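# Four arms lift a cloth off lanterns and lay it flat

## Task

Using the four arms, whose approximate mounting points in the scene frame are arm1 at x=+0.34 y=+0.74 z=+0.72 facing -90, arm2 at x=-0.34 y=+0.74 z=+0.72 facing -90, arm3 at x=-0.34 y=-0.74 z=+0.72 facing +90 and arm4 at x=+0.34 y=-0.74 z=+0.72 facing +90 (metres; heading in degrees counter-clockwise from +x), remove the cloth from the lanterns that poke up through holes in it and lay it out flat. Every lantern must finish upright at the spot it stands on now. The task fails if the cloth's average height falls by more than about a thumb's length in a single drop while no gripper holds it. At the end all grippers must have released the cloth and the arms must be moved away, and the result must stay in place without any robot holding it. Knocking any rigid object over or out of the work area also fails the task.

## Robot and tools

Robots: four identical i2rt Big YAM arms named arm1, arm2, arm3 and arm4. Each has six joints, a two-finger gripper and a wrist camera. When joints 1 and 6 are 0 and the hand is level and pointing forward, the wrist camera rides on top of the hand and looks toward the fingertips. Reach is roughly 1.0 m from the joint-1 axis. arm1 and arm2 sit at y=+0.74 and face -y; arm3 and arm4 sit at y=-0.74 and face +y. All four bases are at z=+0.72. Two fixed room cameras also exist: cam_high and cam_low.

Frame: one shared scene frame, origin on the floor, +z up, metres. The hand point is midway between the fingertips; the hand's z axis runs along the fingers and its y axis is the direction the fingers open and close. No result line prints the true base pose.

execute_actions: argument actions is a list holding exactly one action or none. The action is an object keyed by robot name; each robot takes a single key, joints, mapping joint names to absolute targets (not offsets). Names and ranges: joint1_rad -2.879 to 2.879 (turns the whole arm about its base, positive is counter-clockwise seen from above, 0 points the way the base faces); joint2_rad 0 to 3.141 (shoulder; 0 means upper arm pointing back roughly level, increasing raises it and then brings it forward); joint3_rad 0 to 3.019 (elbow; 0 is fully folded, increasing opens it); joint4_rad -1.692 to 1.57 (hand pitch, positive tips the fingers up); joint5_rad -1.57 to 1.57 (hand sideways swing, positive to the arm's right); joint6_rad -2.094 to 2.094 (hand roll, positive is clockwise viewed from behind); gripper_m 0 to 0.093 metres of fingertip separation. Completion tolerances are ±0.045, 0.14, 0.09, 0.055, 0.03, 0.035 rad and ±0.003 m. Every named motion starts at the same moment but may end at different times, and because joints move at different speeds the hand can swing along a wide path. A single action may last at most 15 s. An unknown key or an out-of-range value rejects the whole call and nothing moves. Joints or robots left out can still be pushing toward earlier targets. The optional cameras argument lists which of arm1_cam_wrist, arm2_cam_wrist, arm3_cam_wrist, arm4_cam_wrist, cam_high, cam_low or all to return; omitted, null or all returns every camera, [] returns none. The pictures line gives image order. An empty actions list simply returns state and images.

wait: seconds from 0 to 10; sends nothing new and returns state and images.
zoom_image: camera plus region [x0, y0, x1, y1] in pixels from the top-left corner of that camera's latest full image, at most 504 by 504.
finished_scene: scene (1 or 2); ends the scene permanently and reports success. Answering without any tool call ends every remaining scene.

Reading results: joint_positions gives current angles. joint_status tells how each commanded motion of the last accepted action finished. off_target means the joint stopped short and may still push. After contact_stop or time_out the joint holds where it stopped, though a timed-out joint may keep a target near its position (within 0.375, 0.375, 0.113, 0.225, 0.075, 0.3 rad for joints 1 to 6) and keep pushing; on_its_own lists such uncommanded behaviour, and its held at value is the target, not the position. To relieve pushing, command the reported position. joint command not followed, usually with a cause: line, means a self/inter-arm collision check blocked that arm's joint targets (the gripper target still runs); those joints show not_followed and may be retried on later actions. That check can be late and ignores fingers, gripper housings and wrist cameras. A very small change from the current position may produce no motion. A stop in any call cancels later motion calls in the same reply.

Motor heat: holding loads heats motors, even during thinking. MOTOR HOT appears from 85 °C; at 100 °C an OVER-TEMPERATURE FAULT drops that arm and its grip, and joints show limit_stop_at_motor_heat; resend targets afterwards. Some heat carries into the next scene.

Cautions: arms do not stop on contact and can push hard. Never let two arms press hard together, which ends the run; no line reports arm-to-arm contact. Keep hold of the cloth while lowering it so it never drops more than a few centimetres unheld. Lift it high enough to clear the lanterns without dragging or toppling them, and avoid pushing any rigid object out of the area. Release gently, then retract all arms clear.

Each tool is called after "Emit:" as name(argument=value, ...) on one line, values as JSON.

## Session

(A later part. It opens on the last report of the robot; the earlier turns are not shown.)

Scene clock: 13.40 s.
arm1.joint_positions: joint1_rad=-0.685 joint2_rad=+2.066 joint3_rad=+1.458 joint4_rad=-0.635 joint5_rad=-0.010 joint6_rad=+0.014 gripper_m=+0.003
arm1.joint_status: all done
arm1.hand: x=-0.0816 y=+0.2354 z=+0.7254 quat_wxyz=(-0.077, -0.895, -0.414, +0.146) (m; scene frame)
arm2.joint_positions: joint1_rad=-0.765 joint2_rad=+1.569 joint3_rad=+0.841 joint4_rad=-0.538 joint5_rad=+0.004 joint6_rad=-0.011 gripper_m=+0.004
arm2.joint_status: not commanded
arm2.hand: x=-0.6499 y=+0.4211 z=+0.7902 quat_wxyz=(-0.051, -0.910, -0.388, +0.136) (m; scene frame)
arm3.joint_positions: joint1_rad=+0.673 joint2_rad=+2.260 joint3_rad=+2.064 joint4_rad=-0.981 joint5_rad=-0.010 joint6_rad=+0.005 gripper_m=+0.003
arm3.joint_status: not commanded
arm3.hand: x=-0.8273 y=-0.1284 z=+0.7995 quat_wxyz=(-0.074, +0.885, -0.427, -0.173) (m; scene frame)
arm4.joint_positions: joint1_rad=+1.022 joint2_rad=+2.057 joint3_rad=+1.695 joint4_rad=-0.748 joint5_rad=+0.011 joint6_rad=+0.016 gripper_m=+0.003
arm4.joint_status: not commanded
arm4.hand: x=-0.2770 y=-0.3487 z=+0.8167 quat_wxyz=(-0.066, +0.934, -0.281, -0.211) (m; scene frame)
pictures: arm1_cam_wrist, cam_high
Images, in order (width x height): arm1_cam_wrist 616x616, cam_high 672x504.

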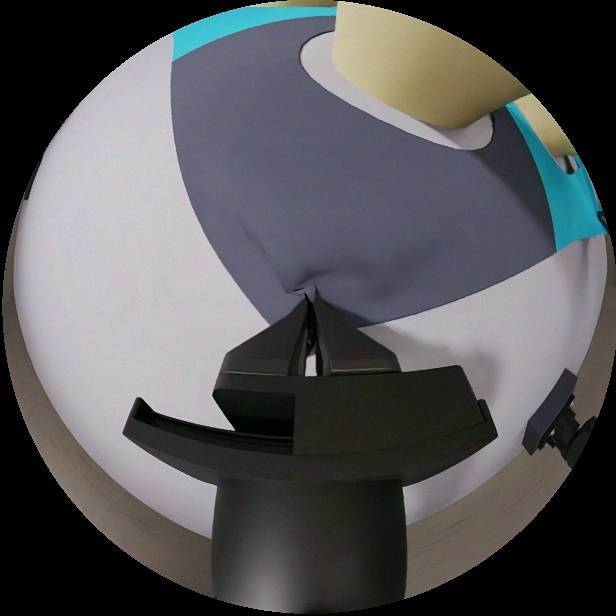

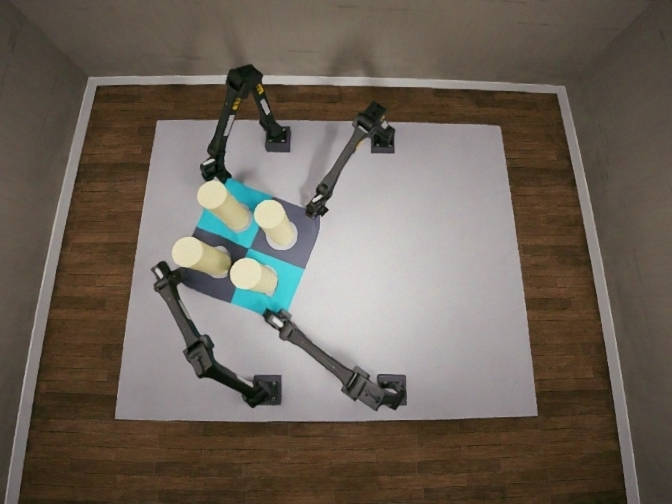

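Emit:
execute_actions(actions=[{"arm1":{"joints":{"joint1_rad":-0.665,"joint2_rad":1.80,"joint4_rad":-0.78}},"arm2":{"joints":{"joint2_rad":1.35,"joint4_rad":-0.62}},"arm3":{"joints":{"joint2_rad":2.15}},"arm4":{"joints":{"joint2_rad":1.96,"joint4_rad":-0.8}}}], cameras=["cam_low","cam_high"])

Emit:
execute_actions(actions=[{"arm1":{"joints":{"joint2_rad":1.67,"joint3_rad":1.52,"joint4_rad":-0.81}},"arm2":{"joints":{"joint2_rad":1.17,"joint3_rad":0.93,"joint4_rad":-0.72}},"arm3":{"joints":{"joint2_rad":2.04,"joint3_rad":2.125}},"arm4":{"joints":{"joint2_rad":1.84,"joint3_rad":1.74}}}])

Scene clock: 14.93 s.
arm1.joint_positions: joint1_rad=-0.682 joint2_rad=+1.778 joint3_rad=+1.458 joint4_rad=-0.762 joint5_rad=-0.008 joint6_rad=+0.014 gripper_m=+0.003
arm1.joint_status: all done
arm1.hand: x=-0.0737 y=+0.2426 z=+0.8943 quat_wxyz=(-0.111, -0.880, -0.408, +0.217) (m; scene frame)
arm2.joint_positions: joint1_rad=-0.764 joint2_rad=+1.335 joint3_rad=+0.835 joint4_rad=-0.601 joint5_rad=+0.002 joint6_rad=-0.011 gripper_m=+0.004
arm2.joint_status: all done
arm2.hand: x=-0.6485 y=+0.4207 z=+0.8818 quat_wxyz=(-0.083, -0.896, -0.383, +0.211) (m; scene frame)
arm3.joint_positions: joint1_rad=+0.673 joint2_rad=+2.132 joint3_rad=+2.064 joint4_rad=-0.984 joint5_rad=-0.010 joint6_rad=+0.005 gripper_m=+0.003
arm3.joint_status: all done
arm3.hand: x=-0.8279 y=-0.1270 z=+0.8971 quat_wxyz=(-0.100, +0.872, -0.420, -0.228) (m; scene frame)
arm4.joint_positions: joint1_rad=+1.019 joint2_rad=+1.961 joint3_rad=+1.693 joint4_rad=-0.788 joint5_rad=+0.014 joint6_rad=+0.016 gripper_m=+0.003
arm4.joint_status: all done
arm4.hand: x=-0.2703 y=-0.3500 z=+0.8786 quat_wxyz=(-0.075, +0.927, -0.281, -0.236) (m; scene frame)
pictures: cam_high, cam_low
Images, in order (width x height): cam_high 672x504, cam_low 672x504.

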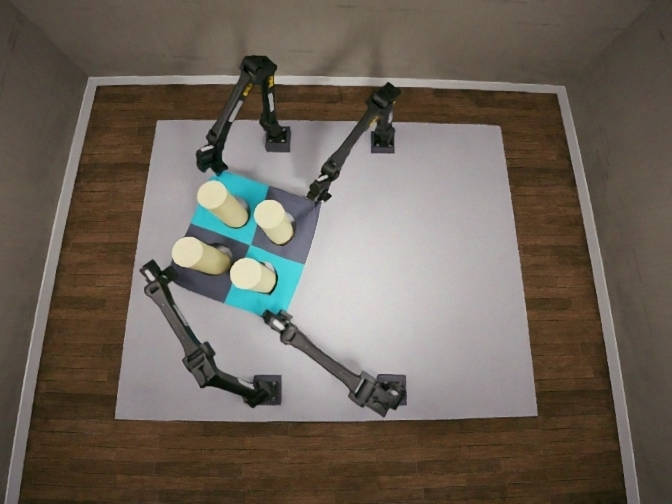

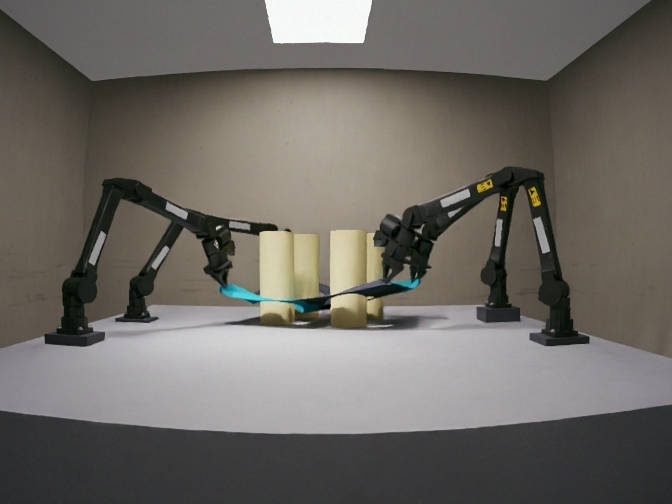

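Scene clock: 16.20 s.
arm1.joint_positions: joint1_rad=-0.682 joint2_rad=+1.682 joint3_rad=+1.474 joint4_rad=-0.792 joint5_rad=-0.008 joint6_rad=+0.014 gripper_m=+0.003
arm1.joint_status: all done
arm1.hand: x=-0.0697 y=+0.2478 z=+0.9578 quat_wxyz=(-0.128, -0.870, -0.404, +0.252) (m; scene frame)
arm2.joint_positions: joint1_rad=-0.764 joint2_rad=+1.156 joint3_rad=+0.889 joint4_rad=-0.700 joint5_rad=+0.002 joint6_rad=-0.011 gripper_m=+0.004
arm2.joint_status: all done
arm2.hand: x=-0.6443 y=+0.4241 z=+0.9709 quat_wxyz=(-0.107, -0.880, -0.376, +0.270) (m; scene frame)
arm3.joint_positions: joint1_rad=+0.673 joint2_rad=+2.030 joint3_rad=+2.080 joint4_rad=-0.984 joint5_rad=-0.010 joint6_rad=+0.005 gripper_m=+0.003
arm3.joint_status: all done
arm3.hand: x=-0.8248 y=-0.1301 z=+0.9832 quat_wxyz=(-0.125, +0.858, -0.413, -0.279) (m; scene frame)
arm4.joint_positions: joint1_rad=+1.019 joint2_rad=+1.834 joint3_rad=+1.709 joint4_rad=-0.789 joint5_rad=+0.014 joint6_rad=+0.016 gripper_m=+0.003
arm4.joint_status: all done
arm4.hand: x=-0.2690 y=-0.3511 z=+0.9753 quat_wxyz=(-0.093, +0.908, -0.275, -0.301) (m; scene frame)
pictures: arm1_cam_wrist, arm2_cam_wrist, arm3_cam_wrist, arm4_cam_wrist, cam_high, cam_low
Images, in order (width x height): arm1_cam_wrist 616x616, arm2_cam_wrist 616x616, arm3_cam_wrist 616x616, arm4_cam_wrist 616x616, cam_high 672x504, cam_low 672x504.

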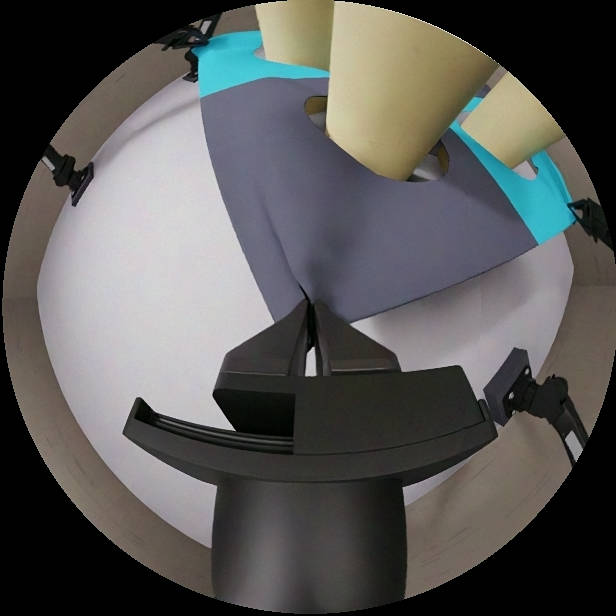

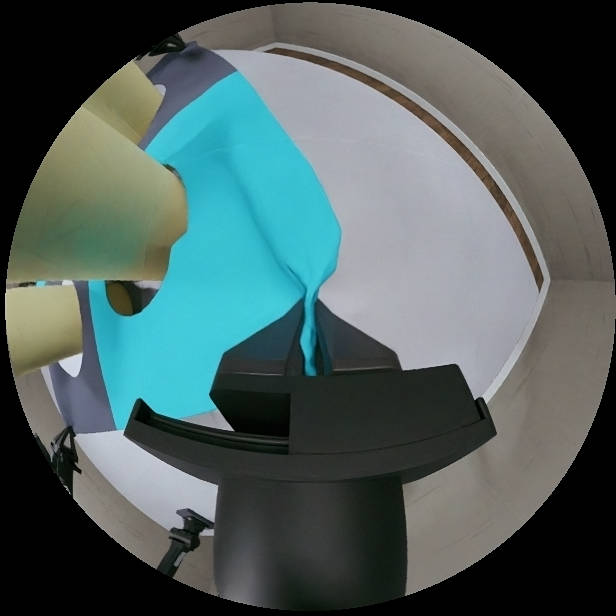

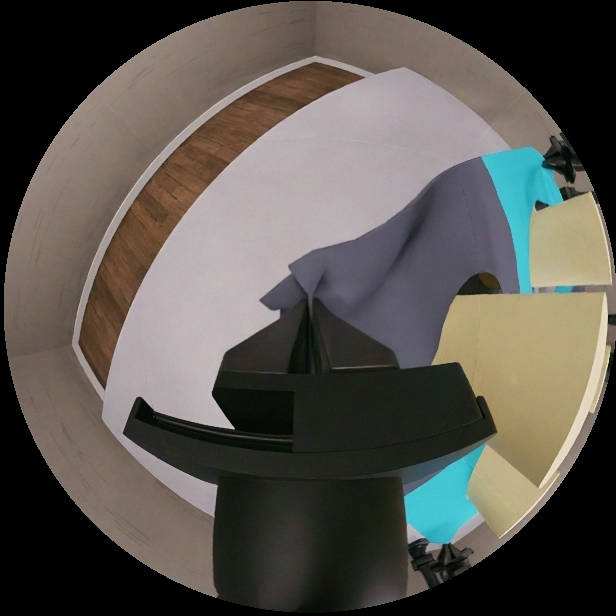

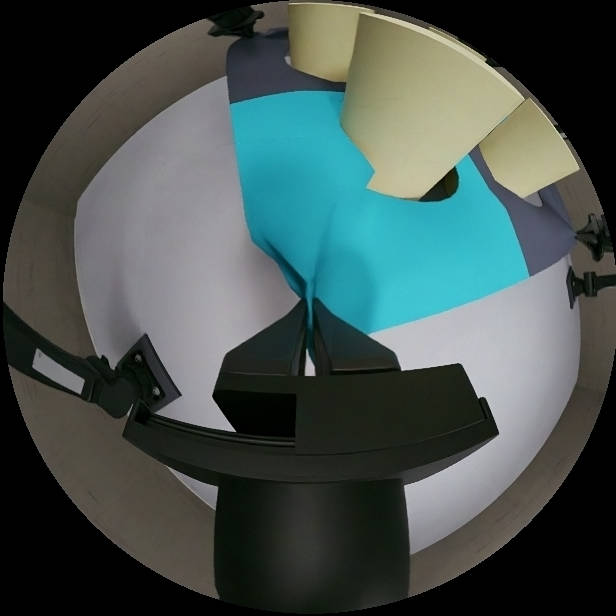

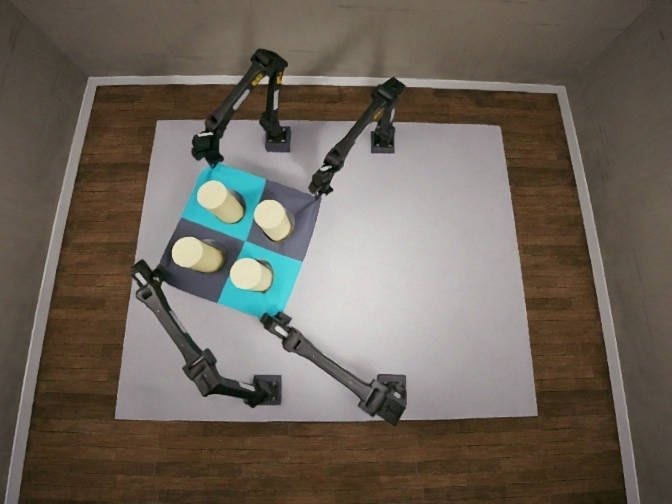

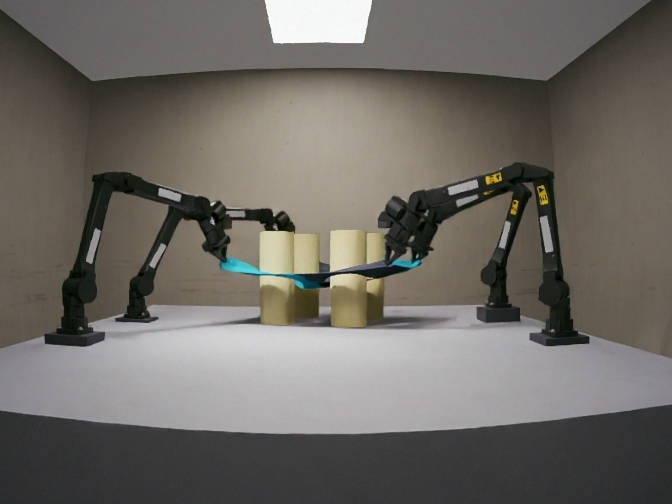

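Emit:
execute_actions(actions=[{"arm1":{"joints":{"joint2_rad":1.58,"joint3_rad":1.64}},"arm2":{"joints":{"joint2_rad":1.05,"joint3_rad":1.05}},"arm3":{"joints":{"joint1_rad":0.695,"joint2_rad":1.965,"joint3_rad":2.225}},"arm4":{"joints":{"joint1_rad":1.04,"joint2_rad":1.76,"joint3_rad":1.83}}}], cameras=["cam_high"])

Emit:
execute_actions(actions=[{"arm1":{"joints":{"joint3_rad":1.91,"joint4_rad":-0.9}},"arm2":{"joints":{"joint3_rad":1.32,"joint4_rad":-0.81}},"arm3":{"joints":{"joint3_rad":2.47}},"arm4":{"joints":{"joint3_rad":2.09,"joint4_rad":-0.87}}}], cameras=["cam_low","cam_high"])

Scene clock: 17.67 s.
arm1.joint_positions: joint1_rad=-0.682 joint2_rad=+1.580 joint3_rad=+1.594 joint4_rad=-0.797 joint5_rad=-0.007 joint6_rad=+0.014 gripper_m=+0.003
arm1.joint_status: all done
arm1.hand: x=-0.0772 y=+0.2397 z=+1.0852 quat_wxyz=(-0.171, -0.837, -0.389, +0.345) (m; scene frame)
arm2.joint_positions: joint1_rad=-0.764 joint2_rad=+1.037 joint3_rad=+1.008 joint4_rad=-0.706 joint5_rad=+0.002 joint6_rad=-0.011 gripper_m=+0.004
arm2.joint_status: all done
arm2.hand: x=-0.6535 y=+0.4137 z=+1.0845 quat_wxyz=(-0.149, -0.843, -0.360, +0.371) (m; scene frame)
arm3.joint_positions: joint1_rad=+0.682 joint2_rad=+1.952 joint3_rad=+2.181 joint4_rad=-0.987 joint5_rad=-0.011 joint6_rad=+0.005 gripper_m=+0.003
arm3.joint_status: all done
arm3.hand: x=-0.8298 y=-0.1345 z=+1.0961 quat_wxyz=(-0.159, +0.832, -0.396, -0.354) (m; scene frame)
arm4.joint_positions: joint1_rad=+1.025 joint2_rad=+1.759 joint3_rad=+1.792 joint4_rad=-0.792 joint5_rad=+0.013 joint6_rad=+0.016 gripper_m=+0.003
arm4.joint_status: all done
arm4.hand: x=-0.2769 y=-0.3517 z=+1.0722 quat_wxyz=(-0.111, +0.883, -0.265, -0.372) (m; scene frame)
pictures: cam_high
Images, in order (width x height): cam_high 672x504.

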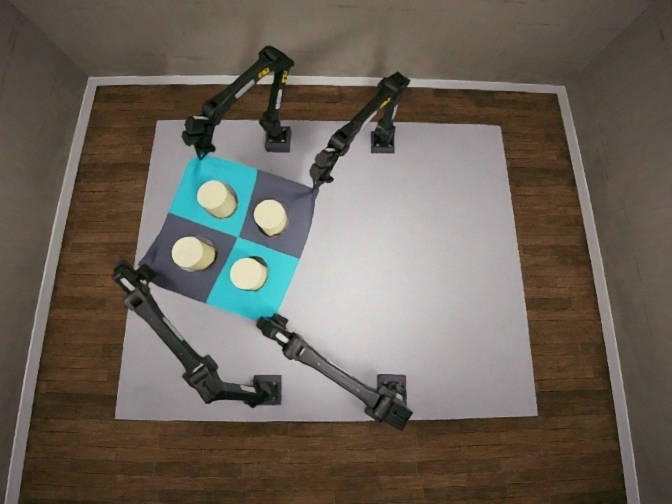

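Scene clock: 18.77 s.
arm1.joint_positions: joint1_rad=-0.682 joint2_rad=+1.583 joint3_rad=+1.869 joint4_rad=-0.886 joint5_rad=-0.004 joint6_rad=+0.014 gripper_m=+0.003
arm1.joint_status: all done
arm1.hand: x=-0.0867 y=+0.2295 z=+1.2220 quat_wxyz=(-0.206, -0.802, -0.372, +0.420) (m; scene frame)
arm2.joint_positions: joint1_rad=-0.764 joint2_rad=+1.040 joint3_rad=+1.279 joint4_rad=-0.795 joint5_rad=+0.002 joint6_rad=-0.011 gripper_m=+0.004
arm2.joint_status: all done
arm2.hand: x=-0.6662 y=+0.3996 z=+1.2213 quat_wxyz=(-0.180, -0.807, -0.345, +0.445) (m; scene frame)
arm3.joint_positions: joint1_rad=+0.682 joint2_rad=+1.951 joint3_rad=+2.429 joint4_rad=-0.991 joint5_rad=-0.011 joint6_rad=+0.005 gripper_m=+0.003
arm3.joint_status: all done
arm3.hand: x=-0.8321 y=-0.1304 z=+1.2337 quat_wxyz=(-0.206, +0.783, -0.372, -0.453) (m; scene frame)
arm4.joint_positions: joint1_rad=+1.026 joint2_rad=+1.752 joint3_rad=+2.058 joint4_rad=-0.862 joint5_rad=+0.012 joint6_rad=+0.016 gripper_m=+0.003
arm4.joint_status: all done
arm4.hand: x=-0.2882 y=-0.3461 z=+1.2145 quat_wxyz=(-0.135, +0.841, -0.252, -0.460) (m; scene frame)
pictures: cam_high, cam_low
Images, in order (width x height): cam_high 672x504, cam_low 672x504.

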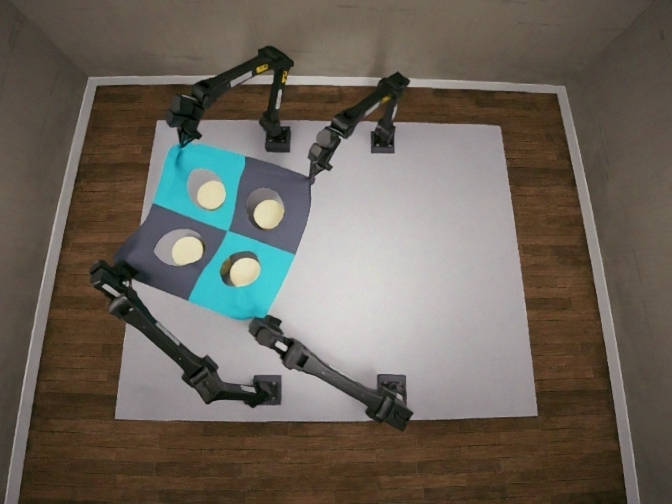

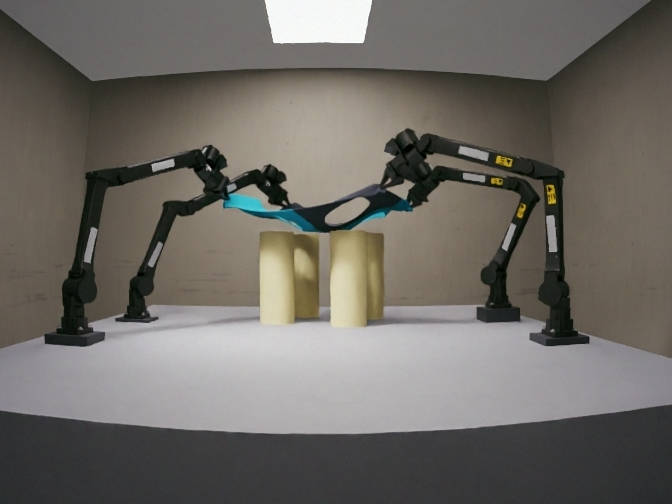

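Emit:
execute_actions(actions=[{"arm1":{"joints":{"joint2_rad":1.55,"joint3_rad":2.04}},"arm2":{"joints":{"joint2_rad":1.01,"joint3_rad":1.45}},"arm3":{"joints":{"joint3_rad":2.6}},"arm4":{"joints":{"joint2_rad":1.72,"joint3_rad":2.22}}}], cameras=[])

Emit:
execute_actions(actions=[{"arm1":{"joints":{"joint1_rad":-0.39,"joint2_rad":1.29,"joint3_rad":1.74}},"arm2":{"joints":{"joint1_rad":-0.34,"joint2_rad":0.74,"joint3_rad":1.25}},"arm3":{"joints":{"joint1_rad":0.45,"joint2_rad":1.65,"joint3_rad":2.2}},"arm4":{"joints":{"joint1_rad":0.83,"joint2_rad":1.31,"joint3_rad":1.76}}}], cameras=["cam_low","cam_high"])

Emit:
execute_actions(actions=[{"arm1":{"joints":{"joint1_rad":-0.02,"joint2_rad":1.18,"joint3_rad":1.64}},"arm2":{"joints":{"joint1_rad":0.26,"joint2_rad":0.71,"joint3_rad":1.23}},"arm3":{"joints":{"joint1_rad":0.15,"joint2_rad":1.5,"joint3_rad":2.04}},"arm4":{"joints":{"joint1_rad":0.51,"joint2_rad":0.99,"joint3_rad":1.46}}}], cameras=["cam_low","cam_high"])

Scene clock: 20.33 s.
arm1.joint_positions: joint1_rad=-0.682 joint2_rad=+1.568 joint3_rad=+1.987 joint4_rad=-0.890 joint5_rad=-0.004 joint6_rad=+0.014 gripper_m=+0.003
arm1.joint_status: all done
arm1.hand: x=-0.0824 y=+0.2351 z=+1.2979 quat_wxyz=(-0.230, -0.773, -0.358, +0.471) (m; scene frame)
arm2.joint_positions: joint1_rad=-0.764 joint2_rad=+1.002 joint3_rad=+1.397 joint4_rad=-0.798 joint5_rad=+0.002 joint6_rad=-0.011 gripper_m=+0.004
arm2.joint_status: all done
arm2.hand: x=-0.6559 y=+0.4093 z=+1.3065 quat_wxyz=(-0.205, -0.770, -0.330, +0.506) (m; scene frame)
arm3.joint_positions: joint1_rad=+0.682 joint2_rad=+1.957 joint3_rad=+2.558 joint4_rad=-0.992 joint5_rad=-0.011 joint6_rad=+0.005 gripper_m=+0.003
arm3.joint_status: all done
arm3.hand: x=-0.8267 y=-0.1364 z=+1.3001 quat_wxyz=(-0.228, +0.754, -0.358, -0.501) (m; scene frame)
arm4.joint_positions: joint1_rad=+1.026 joint2_rad=+1.725 joint3_rad=+2.180 joint4_rad=-0.866 joint5_rad=+0.012 joint6_rad=+0.016 gripper_m=+0.003
arm4.joint_status: all done
arm4.hand: x=-0.2771 y=-0.3532 z=+1.3030 quat_wxyz=(-0.152, +0.805, -0.242, -0.520) (m; scene frame)
pictures: none
No camera images: the call's "cameras" was empty. Leave "cameras" out to get every camera's image.

Scene clock: 21.83 s.
arm1.joint_positions: joint1_rad=-0.396 joint2_rad=+1.280 joint3_rad=+1.744 joint4_rad=-0.892 joint5_rad=-0.002 joint6_rad=+0.014 gripper_m=+0.003
arm1.joint_status: all done
arm1.hand: x=+0.1216 y=+0.2423 z=+1.3266 quat_wxyz=(-0.304, -0.704, -0.458, +0.450) (m; scene frame)
arm2.joint_positions: joint1_rad=-0.337 joint2_rad=+0.739 joint3_rad=+1.263 joint4_rad=-0.798 joint5_rad=+0.002 joint6_rad=-0.011 gripper_m=+0.004
arm2.joint_status: all done
arm2.hand: x=-0.4598 y=+0.3989 z=+1.3309 quat_wxyz=(-0.340, -0.654, -0.463, +0.492) (m; scene frame)
arm3.joint_positions: joint1_rad=+0.447 joint2_rad=+1.637 joint3_rad=+2.200 joint4_rad=-0.992 joint5_rad=-0.011 joint6_rad=+0.005 gripper_m=+0.003
arm3.joint_status: all done
arm3.hand: x=-0.6278 y=-0.1360 z=+1.3281 quat_wxyz=(-0.278, +0.717, -0.449, -0.455) (m; scene frame)
arm4.joint_positions: joint1_rad=+0.821 joint2_rad=+1.309 joint3_rad=+1.752 joint4_rad=-0.867 joint5_rad=+0.011 joint6_rad=+0.016 gripper_m=+0.003
arm4.joint_status: all done
arm4.hand: x=-0.0738 y=-0.3470 z=+1.3178 quat_wxyz=(-0.203, +0.780, -0.323, -0.496) (m; scene frame)
pictures: cam_high, cam_low
Images, in order (width x height): cam_high 672x504, cam_low 672x504.

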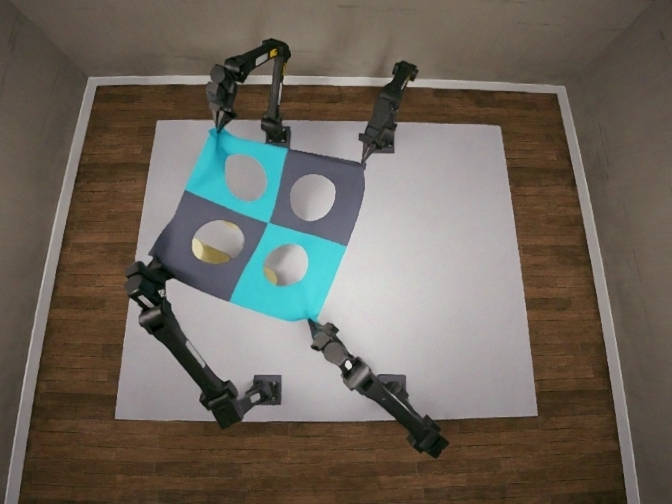

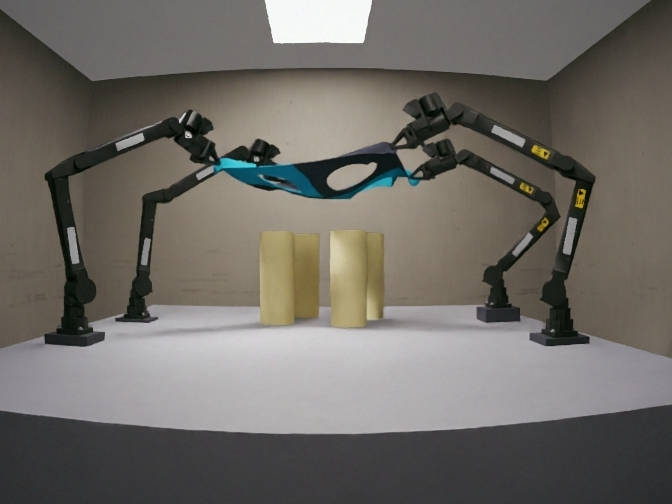

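Scene clock: 23.20 s.
arm1.joint_positions: joint1_rad=-0.034 joint2_rad=+1.195 joint3_rad=+1.640 joint4_rad=-0.893 joint5_rad=-0.003 joint6_rad=+0.014 gripper_m=+0.003
arm1.joint_status: all done
arm1.hand: x=+0.3140 y=+0.2303 z=+1.3102 quat_wxyz=(-0.374, -0.614, -0.582, +0.382) (m; scene frame)
arm2.joint_positions: joint1_rad=+0.258 joint2_rad=+0.725 joint3_rad=+1.241 joint4_rad=-0.798 joint5_rad=+0.007 joint6_rad=-0.011 gripper_m=+0.004
arm2.joint_status: all done
arm2.hand: x=-0.2533 y=+0.3905 z=+1.3234 quat_wxyz=(-0.468, -0.494, -0.634, +0.368) (m; scene frame)
arm3.joint_positions: joint1_rad=+0.139 joint2_rad=+1.500 joint3_rad=+2.039 joint4_rad=-0.992 joint5_rad=-0.012 joint6_rad=+0.005 gripper_m=+0.003
arm3.joint_status: all done
arm3.hand: x=-0.4266 y=-0.1257 z=+1.3254 quat_wxyz=(-0.339, +0.645, -0.557, -0.399) (m; scene frame)
arm4.joint_positions: joint1_rad=+0.508 joint2_rad=+0.986 joint3_rad=+1.455 joint4_rad=-0.867 joint5_rad=+0.010 joint6_rad=+0.016 gripper_m=+0.003
arm4.joint_status: all done
arm4.hand: x=+0.1232 y=-0.3503 z=+1.3056 quat_wxyz=(-0.285, +0.714, -0.436, -0.469) (m; scene frame)
pictures: cam_high, cam_low
Images, in order (width x height): cam_high 672x504, cam_low 672x504.

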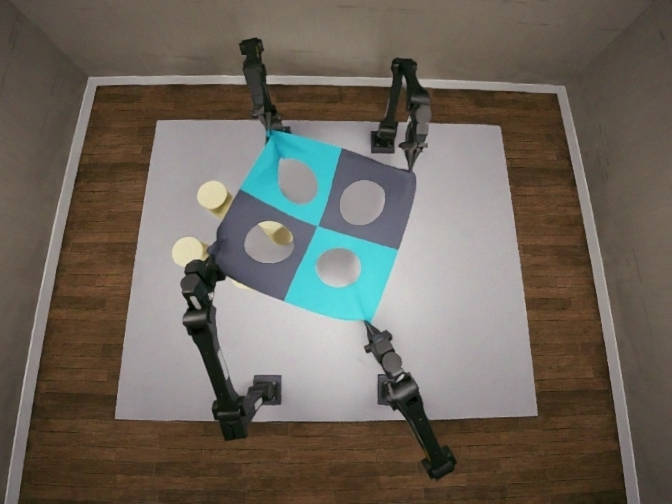

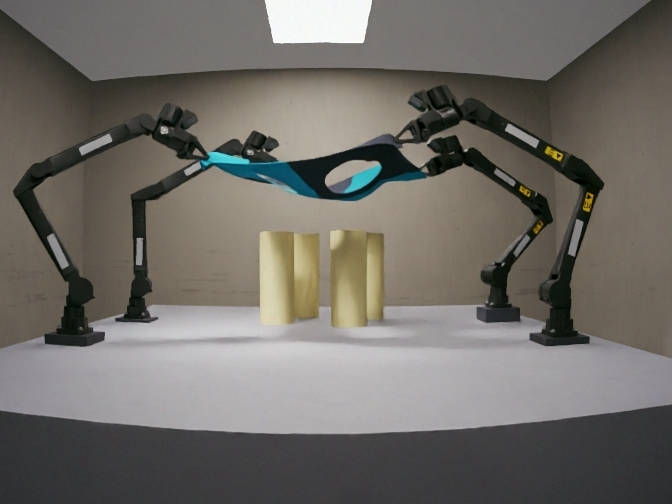

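Emit:
execute_actions(actions=[{"arm1":{"joints":{"joint1_rad":0.37,"joint2_rad":1.27,"joint3_rad":1.72}},"arm2":{"joints":{"joint1_rad":0.72,"joint2_rad":0.95,"joint3_rad":1.38}},"arm3":{"joints":{"joint1_rad":-0.17,"joint2_rad":1.5,"joint3_rad":2.0}},"arm4":{"joints":{"joint1_rad":0.04,"joint2_rad":0.83,"joint3_rad":1.33}}}], cameras=[])

Emit:
execute_actions(actions=[{"arm1":{"joints":{"joint1_rad":0.67,"joint2_rad":1.5,"joint3_rad":1.8}},"arm2":{"joints":{"joint1_rad":0.98,"joint2_rad":1.34,"joint3_rad":1.58}},"arm3":{"joints":{"joint1_rad":-0.47,"joint2_rad":1.67,"joint3_rad":2.05}},"arm4":{"joints":{"joint1_rad":-0.45,"joint2_rad":0.95,"joint3_rad":1.25}}}], cameras=["cam_high"])

Emit:
execute_actions(actions=[{"arm1":{"joints":{"joint6_rad":0.7,"joint2_rad":1.66,"joint3_rad":1.45,"joint4_rad":-0.78}},"arm2":{"joints":{"joint6_rad":0.9,"joint2_rad":1.55,"joint3_rad":1.26,"joint4_rad":-0.72}},"arm3":{"joints":{"joint6_rad":-0.6,"joint2_rad":1.77,"joint3_rad":1.6,"joint4_rad":-0.78}},"arm4":{"joints":{"joint6_rad":-0.75,"joint2_rad":1.08,"joint3_rad":0.9,"joint4_rad":-0.75}}}])

Scene clock: 24.83 s.
arm1.joint_positions: joint1_rad=+0.358 joint2_rad=+1.274 joint3_rad=+1.661 joint4_rad=-0.893 joint5_rad=-0.002 joint6_rad=+0.014 gripper_m=+0.003
arm1.joint_status: all done
arm1.hand: x=+0.5220 y=+0.2307 z=+1.2825 quat_wxyz=(-0.420, -0.497, -0.702, +0.289) (m; scene frame)
arm2.joint_positions: joint1_rad=+0.725 joint2_rad=+0.967 joint3_rad=+1.327 joint4_rad=-0.798 joint5_rad=+0.008 joint6_rad=-0.011 gripper_m=+0.004
arm2.joint_status: all done
arm2.hand: x=-0.0490 y=+0.3969 z=+1.2832 quat_wxyz=(-0.485, -0.352, -0.769, +0.223) (m; scene frame)
arm3.joint_positions: joint1_rad=-0.183 joint2_rad=+1.499 joint3_rad=+1.996 joint4_rad=-0.992 joint5_rad=-0.011 joint6_rad=+0.005 gripper_m=+0.003
arm3.joint_status: all done
arm3.hand: x=-0.2300 y=-0.1261 z=+1.3032 quat_wxyz=(-0.387, +0.555, -0.660, -0.326) (m; scene frame)
arm4.joint_positions: joint1_rad=+0.048 joint2_rad=+0.828 joint3_rad=+1.318 joint4_rad=-0.867 joint5_rad=+0.007 joint6_rad=+0.016 gripper_m=+0.003
arm4.joint_status: all done
arm4.hand: x=+0.3172 y=-0.3555 z=+1.2920 quat_wxyz=(-0.392, +0.592, -0.580, -0.399) (m; scene frame)
pictures: none
No camera images: the call's "cameras" was empty. Leave "cameras" out to get every camera's image.

Scene clock: 26.23 s.
arm1.joint_positions: joint1_rad=+0.660 joint2_rad=+1.515 joint3_rad=+1.765 joint4_rad=-0.902 joint5_rad=+0.001 joint6_rad=+0.014 gripper_m=+0.003
arm1.joint_status: all done
arm1.hand: x=+0.7196 y=+0.2380 z=+1.2030 quat_wxyz=(-0.400, -0.402, -0.800, +0.196) (m; scene frame)
arm2.joint_positions: joint1_rad=+0.986 joint2_rad=+1.357 joint3_rad=+1.547 joint4_rad=-0.798 joint5_rad=+0.009 joint6_rad=-0.011 gripper_m=+0.004
arm2.joint_status: all done
arm2.hand: x=+0.1455 y=+0.4036 z=+1.2200 quat_wxyz=(-0.441, -0.261, -0.848, +0.136) (m; scene frame)
arm3.joint_positions: joint1_rad=-0.480 joint2_rad=+1.677 joint3_rad=+2.019 joint4_rad=-0.992 joint5_rad=-0.014 joint6_rad=+0.005 gripper_m=+0.003
arm3.joint_status: all done
arm3.hand: x=-0.0251 y=-0.1230 z=+1.2051 quat_wxyz=(-0.374, +0.470, -0.766, -0.230) (m; scene frame)
arm4.joint_positions: joint1_rad=-0.440 joint2_rad=+0.968 joint3_rad=+1.232 joint4_rad=-0.867 joint5_rad=+0.001 joint6_rad=+0.016 gripper_m=+0.003
arm4.joint_status: all done
arm4.hand: x=+0.5212 y=-0.3478 z=+1.1912 quat_wxyz=(-0.397, +0.465, -0.753, -0.243) (m; scene frame)
pictures: cam_high
Images, in order (width x height): cam_high 672x504.

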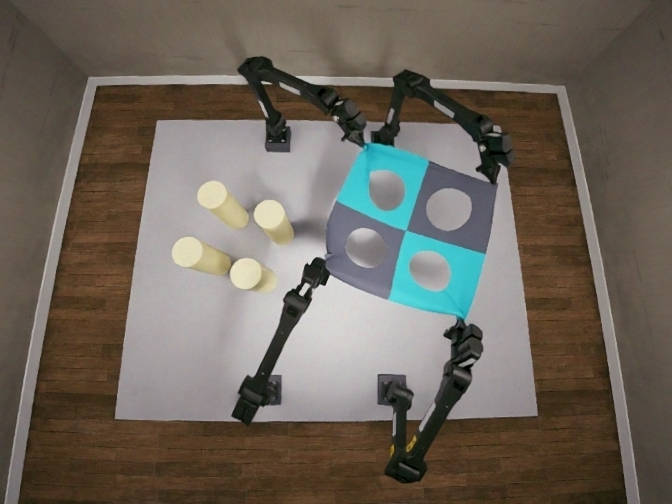

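Scene clock: 28.03 s.
arm1.joint_positions: joint1_rad=+0.660 joint2_rad=+1.686 joint3_rad=+1.426 joint4_rad=-0.805 joint5_rad=+0.004 joint6_rad=+0.694 gripper_m=+0.003
arm1.joint_status: all done
arm1.hand: x=+0.7114 y=+0.2468 z=+0.9306 quat_wxyz=(-0.250, -0.698, -0.670, +0.031) (m; scene frame)
arm2.joint_positions: joint1_rad=+0.979 joint2_rad=+1.557 joint3_rad=+1.256 joint4_rad=-0.715 joint5_rad=+0.012 joint6_rad=+0.893 gripper_m=+0.004
arm2.joint_status: all done
arm2.hand: x=+0.1393 y=+0.4067 z=+0.9613 quat_wxyz=(-0.269, -0.657, -0.703, -0.040) (m; scene frame)
arm3.joint_positions: joint1_rad=-0.480 joint2_rad=+1.779 joint3_rad=+1.580 joint4_rad=-0.787 joint5_rad=-0.014 joint6_rad=-0.585 gripper_m=+0.003
arm3.joint_status: all done
arm3.hand: x=-0.0275 y=-0.1348 z=+0.9325 quat_wxyz=(-0.273, +0.716, -0.638, -0.072) (m; scene frame)
arm4.joint_positions: joint1_rad=-0.440 joint2_rad=+1.099 joint3_rad=+0.884 joint4_rad=-0.753 joint5_rad=-0.001 joint6_rad=-0.741 gripper_m=+0.003
arm4.joint_status: all done
arm4.hand: x=+0.5190 y=-0.3592 z=+0.9648 quat_wxyz=(-0.293, +0.765, -0.571, -0.048) (m; scene frame)
pictures: arm1_cam_wrist, arm2_cam_wrist, arm3_cam_wrist, arm4_cam_wrist, cam_high, cam_low
Images, in order (width x height): arm1_cam_wrist 616x616, arm2_cam_wrist 616x616, arm3_cam_wrist 616x616, arm4_cam_wrist 616x616, cam_high 672x504, cam_low 672x504.

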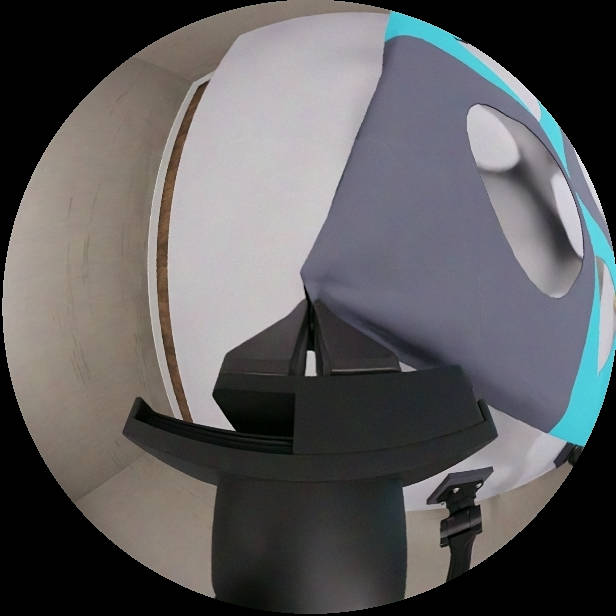

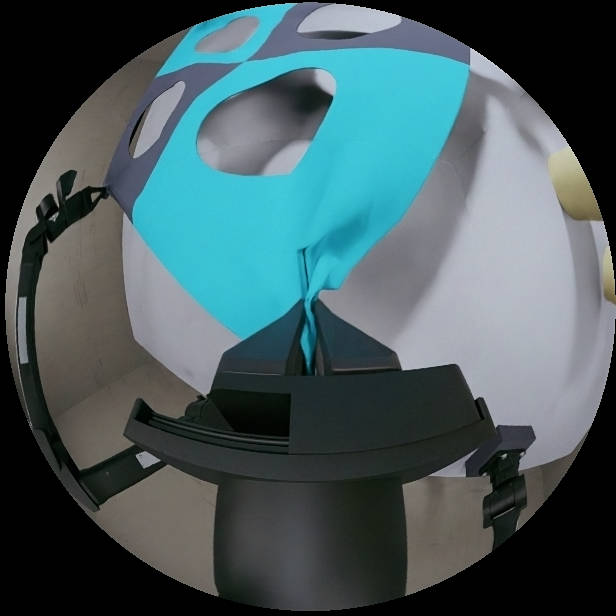

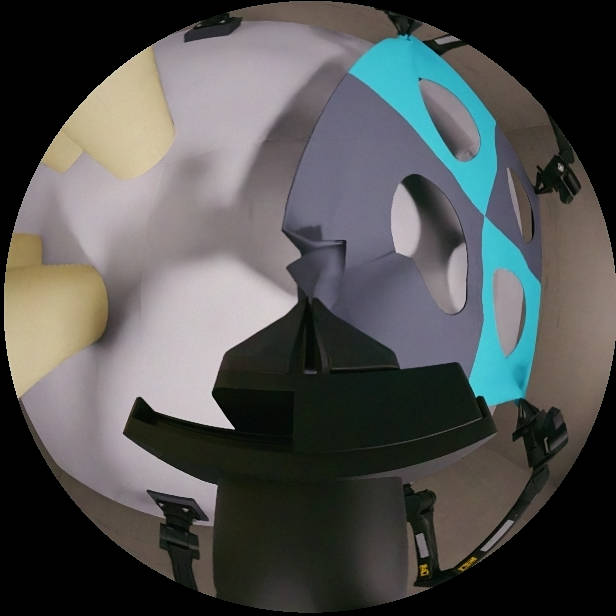

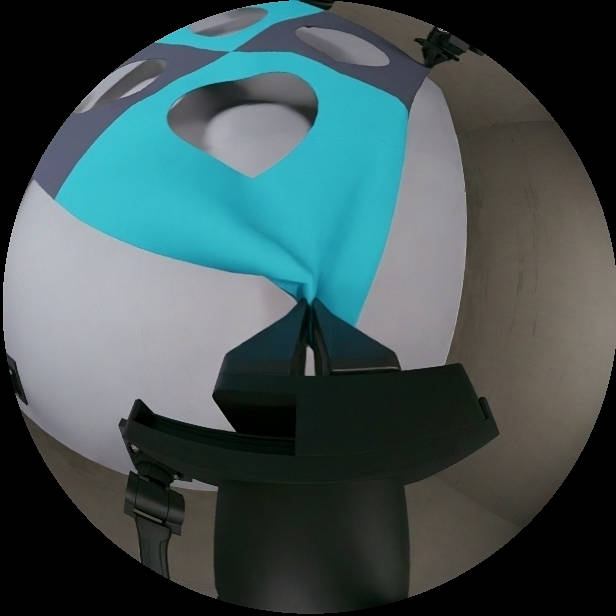

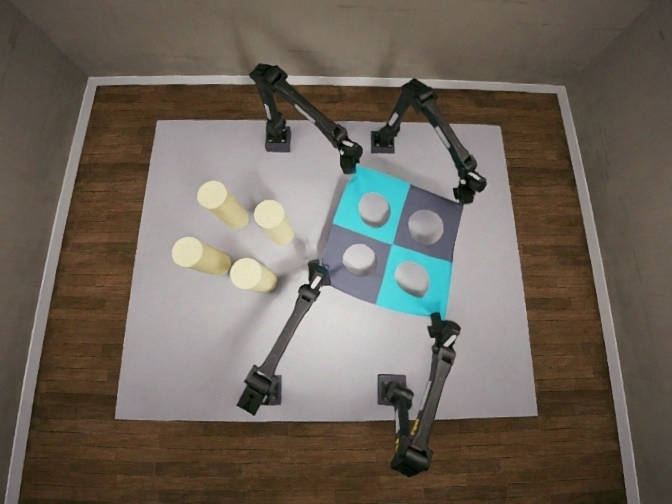

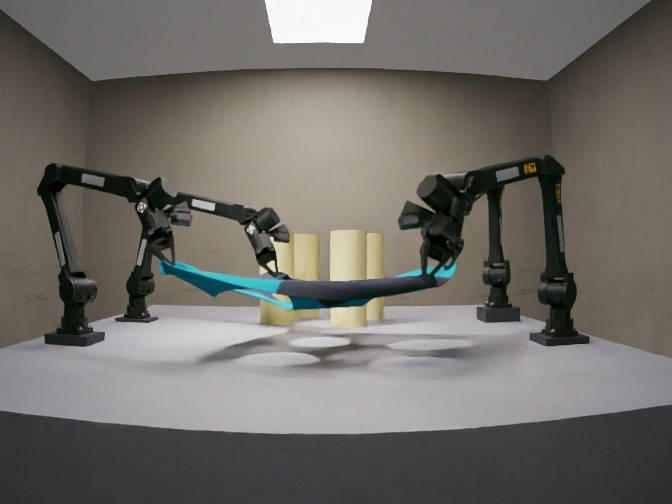

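Emit:
execute_actions(actions=[{"arm1":{"joints":{"joint1_rad":0.72,"joint6_rad":1.35,"joint2_rad":1.99,"joint4_rad":-0.65}},"arm2":{"joints":{"joint1_rad":1.025,"joint6_rad":1.75,"joint2_rad":1.88,"joint4_rad":-0.76}},"arm3":{"joints":{"joint1_rad":-0.44,"joint6_rad":-1.15,"joint2_rad":2.02,"joint4_rad":-0.84}},"arm4":{"joints":{"joint1_rad":-0.49,"joint6_rad":-1.45,"joint2_rad":1.55,"joint4_rad":-0.78}}}], cameras=["cam_low","cam_high"])

Emit:
execute_actions(actions=[{"arm1":{"joints":{"gripper_m":0.08}},"arm2":{"joints":{"gripper_m":0.08}},"arm3":{"joints":{"gripper_m":0.08}},"arm4":{"joints":{"gripper_m":0.08}}}], cameras=[])

Emit:
execute_actions(actions=[{"arm1":{"joints":{"joint2_rad":1.5}},"arm2":{"joints":{"joint2_rad":1.4}},"arm3":{"joints":{"joint1_rad":-0.5,"joint2_rad":1.5}},"arm4":{"joints":{"joint2_rad":1.0}}}])

Scene clock: 30.17 s.
arm1.joint_positions: joint1_rad=+0.682 joint2_rad=+2.012 joint3_rad=+1.426 joint4_rad=-0.685 joint5_rad=+0.011 joint6_rad=+1.340 gripper_m=+0.003
arm1.joint_status: all done
arm1.hand: x=+0.7307 y=+0.2423 z=+0.7428 quat_wxyz=(-0.149, -0.889, -0.432, -0.027) (m; scene frame)
arm2.joint_positions: joint1_rad=+1.014 joint2_rad=+1.880 joint3_rad=+1.265 joint4_rad=-0.718 joint5_rad=+0.018 joint6_rad=+1.733 gripper_m=+0.004
arm2.joint_status: all done
arm2.hand: x=+0.1450 y=+0.4294 z=+0.7848 quat_wxyz=(-0.098, -0.907, -0.404, -0.063) (m; scene frame)
arm3.joint_positions: joint1_rad=-0.453 joint2_rad=+2.025 joint3_rad=+1.584 joint4_rad=-0.823 joint5_rad=-0.012 joint6_rad=-1.137 gripper_m=+0.003
arm3.joint_status: all done
arm3.hand: x=-0.0463 y=-0.1361 z=+0.7700 quat_wxyz=(-0.148, +0.895, -0.421, +0.001) (m; scene frame)
arm4.joint_positions: joint1_rad=-0.467 joint2_rad=+1.549 joint3_rad=+0.887 joint4_rad=-0.761 joint5_rad=-0.011 joint6_rad=-1.442 gripper_m=+0.003
arm4.joint_status: all done
arm4.hand: x=+0.5283 y=-0.3682 z=+0.7827 quat_wxyz=(-0.073, +0.951, -0.300, +0.015) (m; scene frame)
pictures: cam_high, cam_low
Images, in order (width x height): cam_high 672x504, cam_low 672x504.

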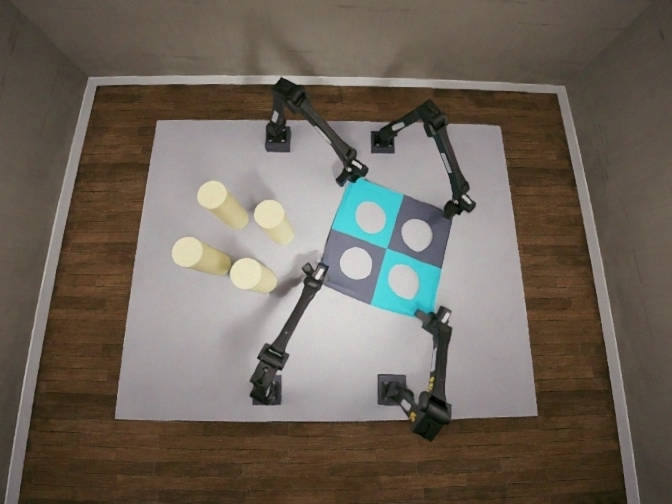

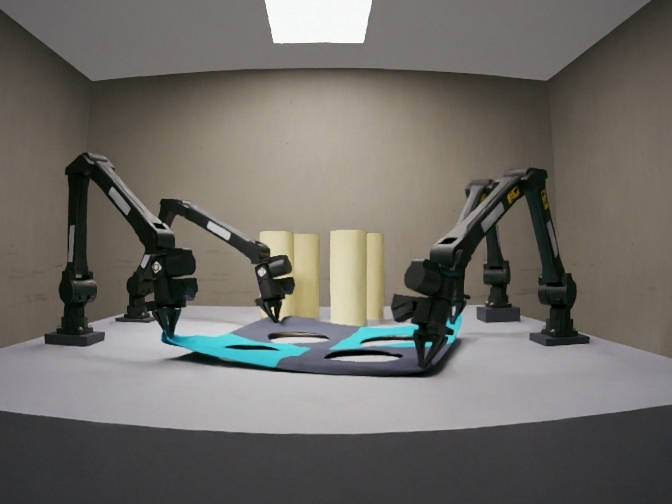

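Scene clock: 30.87 s.
arm1.joint_positions: joint1_rad=+0.713 joint2_rad=+2.012 joint3_rad=+1.426 joint4_rad=-0.670 joint5_rad=-0.007 joint6_rad=+1.342 gripper_m=+0.080
arm1.joint_status: all done
arm1.hand: x=+0.7506 y=+0.2542 z=+0.7438 quat_wxyz=(-0.154, -0.881, -0.446, -0.040) (m; scene frame)
arm2.joint_positions: joint1_rad=+1.018 joint2_rad=+1.880 joint3_rad=+1.265 joint4_rad=-0.741 joint5_rad=+0.012 joint6_rad=+1.736 gripper_m=+0.080
arm2.joint_status: all done
arm2.hand: x=+0.1419 y=+0.4348 z=+0.7836 quat_wxyz=(-0.087, -0.908, -0.405, -0.059) (m; scene frame)
arm3.joint_positions: joint1_rad=-0.449 joint2_rad=+2.025 joint3_rad=+1.584 joint4_rad=-0.832 joint5_rad=-0.013 joint6_rad=-1.137 gripper_m=+0.080
arm3.joint_status: all done
arm3.hand: x=-0.0495 y=-0.1371 z=+0.7693 quat_wxyz=(-0.143, +0.896, -0.420, +0.000) (m; scene frame)
arm4.joint_positions: joint1_rad=-0.481 joint2_rad=+1.549 joint3_rad=+0.887 joint4_rad=-0.770 joint5_rad=+0.006 joint6_rad=-1.442 gripper_m=+0.080
arm4.joint_status: all done
arm4.hand: x=+0.5347 y=-0.3743 z=+0.7825 quat_wxyz=(-0.067, +0.949, -0.307, +0.023) (m; scene frame)
pictures: none
No camera images: the call's "cameras" was empty. Leave "cameras" out to get every camera's image.

Scene clock: 32.53 s.
arm1.joint_positions: joint1_rad=+0.713 joint2_rad=+1.488 joint3_rad=+1.426 joint4_rad=-0.663 joint5_rad=-0.007 joint6_rad=+1.343 gripper_m=+0.080
arm1.joint_status: all done
arm1.hand: x=+0.7403 y=+0.2676 z=+1.0715 quat_wxyz=(-0.400, -0.813, -0.412, -0.100) (m; scene frame)
arm2.joint_positions: joint1_rad=+1.018 joint2_rad=+1.385 joint3_rad=+1.263 joint4_rad=-0.743 joint5_rad=+0.012 joint6_rad=+1.737 gripper_m=+0.080
arm2.joint_status: all done
arm2.hand: x=+0.1332 y=+0.4357 z=+1.0554 quat_wxyz=(-0.286, -0.859, -0.379, -0.191) (m; scene frame)
arm3.joint_positions: joint1_rad=-0.505 joint2_rad=+1.502 joint3_rad=+1.590 joint4_rad=-0.836 joint5_rad=-0.014 joint6_rad=-1.137 gripper_m=+0.080
arm3.joint_status: all done
arm3.hand: x=-0.0386 y=-0.1860 z=+1.1063 quat_wxyz=(-0.395, +0.822, -0.410, +0.013) (m; scene frame)
arm4.joint_positions: joint1_rad=-0.481 joint2_rad=+0.987 joint3_rad=+0.887 joint4_rad=-0.772 joint5_rad=+0.006 joint6_rad=-1.442 gripper_m=+0.080
arm4.joint_status: all done
arm4.hand: x=+0.5275 y=-0.3805 z=+1.0080 quat_wxyz=(-0.336, +0.894, -0.288, +0.072) (m; scene frame)
pictures: arm1_cam_wrist, arm2_cam_wrist, arm3_cam_wrist, arm4_cam_wrist, cam_high, cam_low
Images, in order (width x height): arm1_cam_wrist 616x616, arm2_cam_wrist 616x616, arm3_cam_wrist 616x616, arm4_cam_wrist 616x616, cam_high 672x504, cam_low 672x504.

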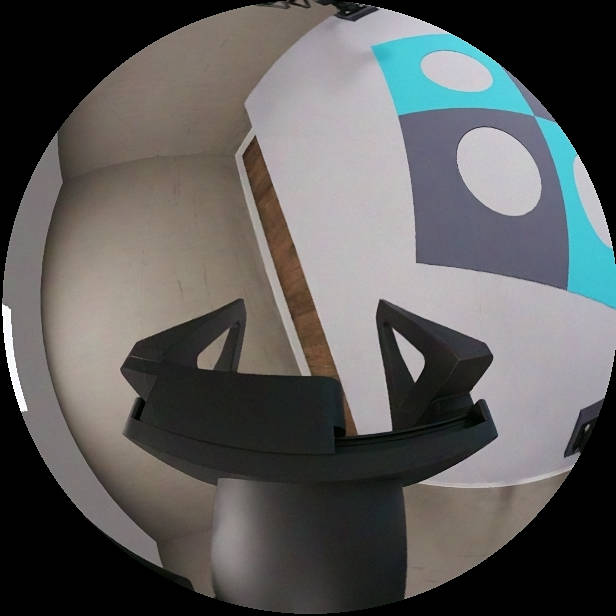

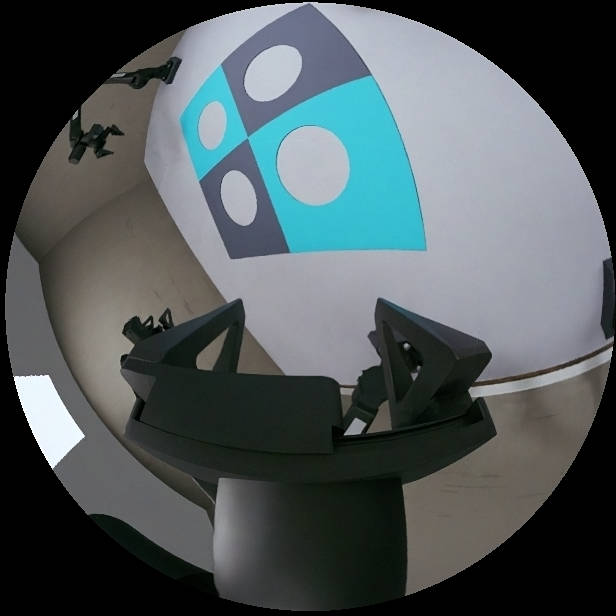

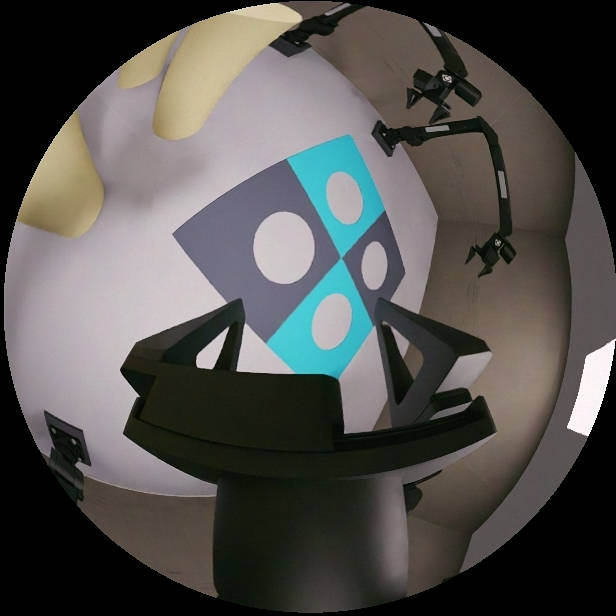

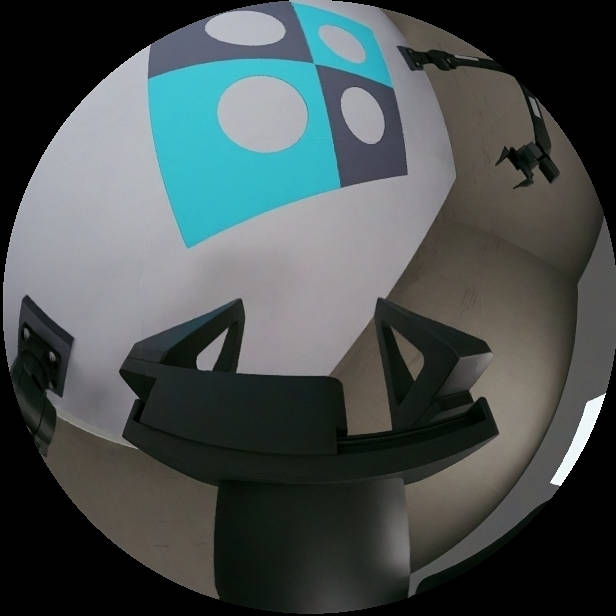

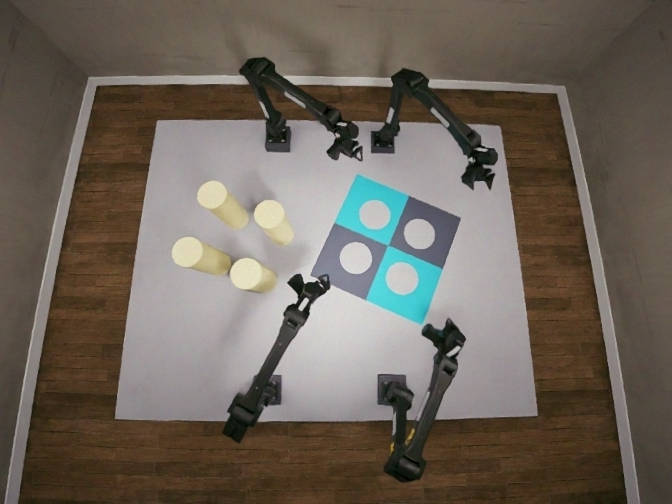

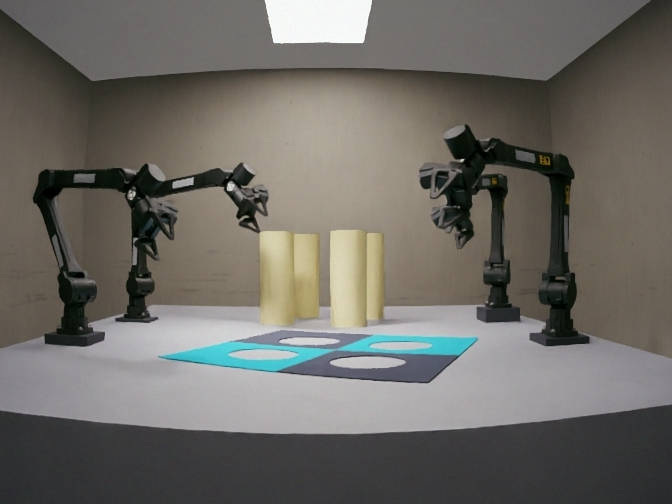

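Emit:
finished_scene(scene=1)

The scene is finished: the task was done.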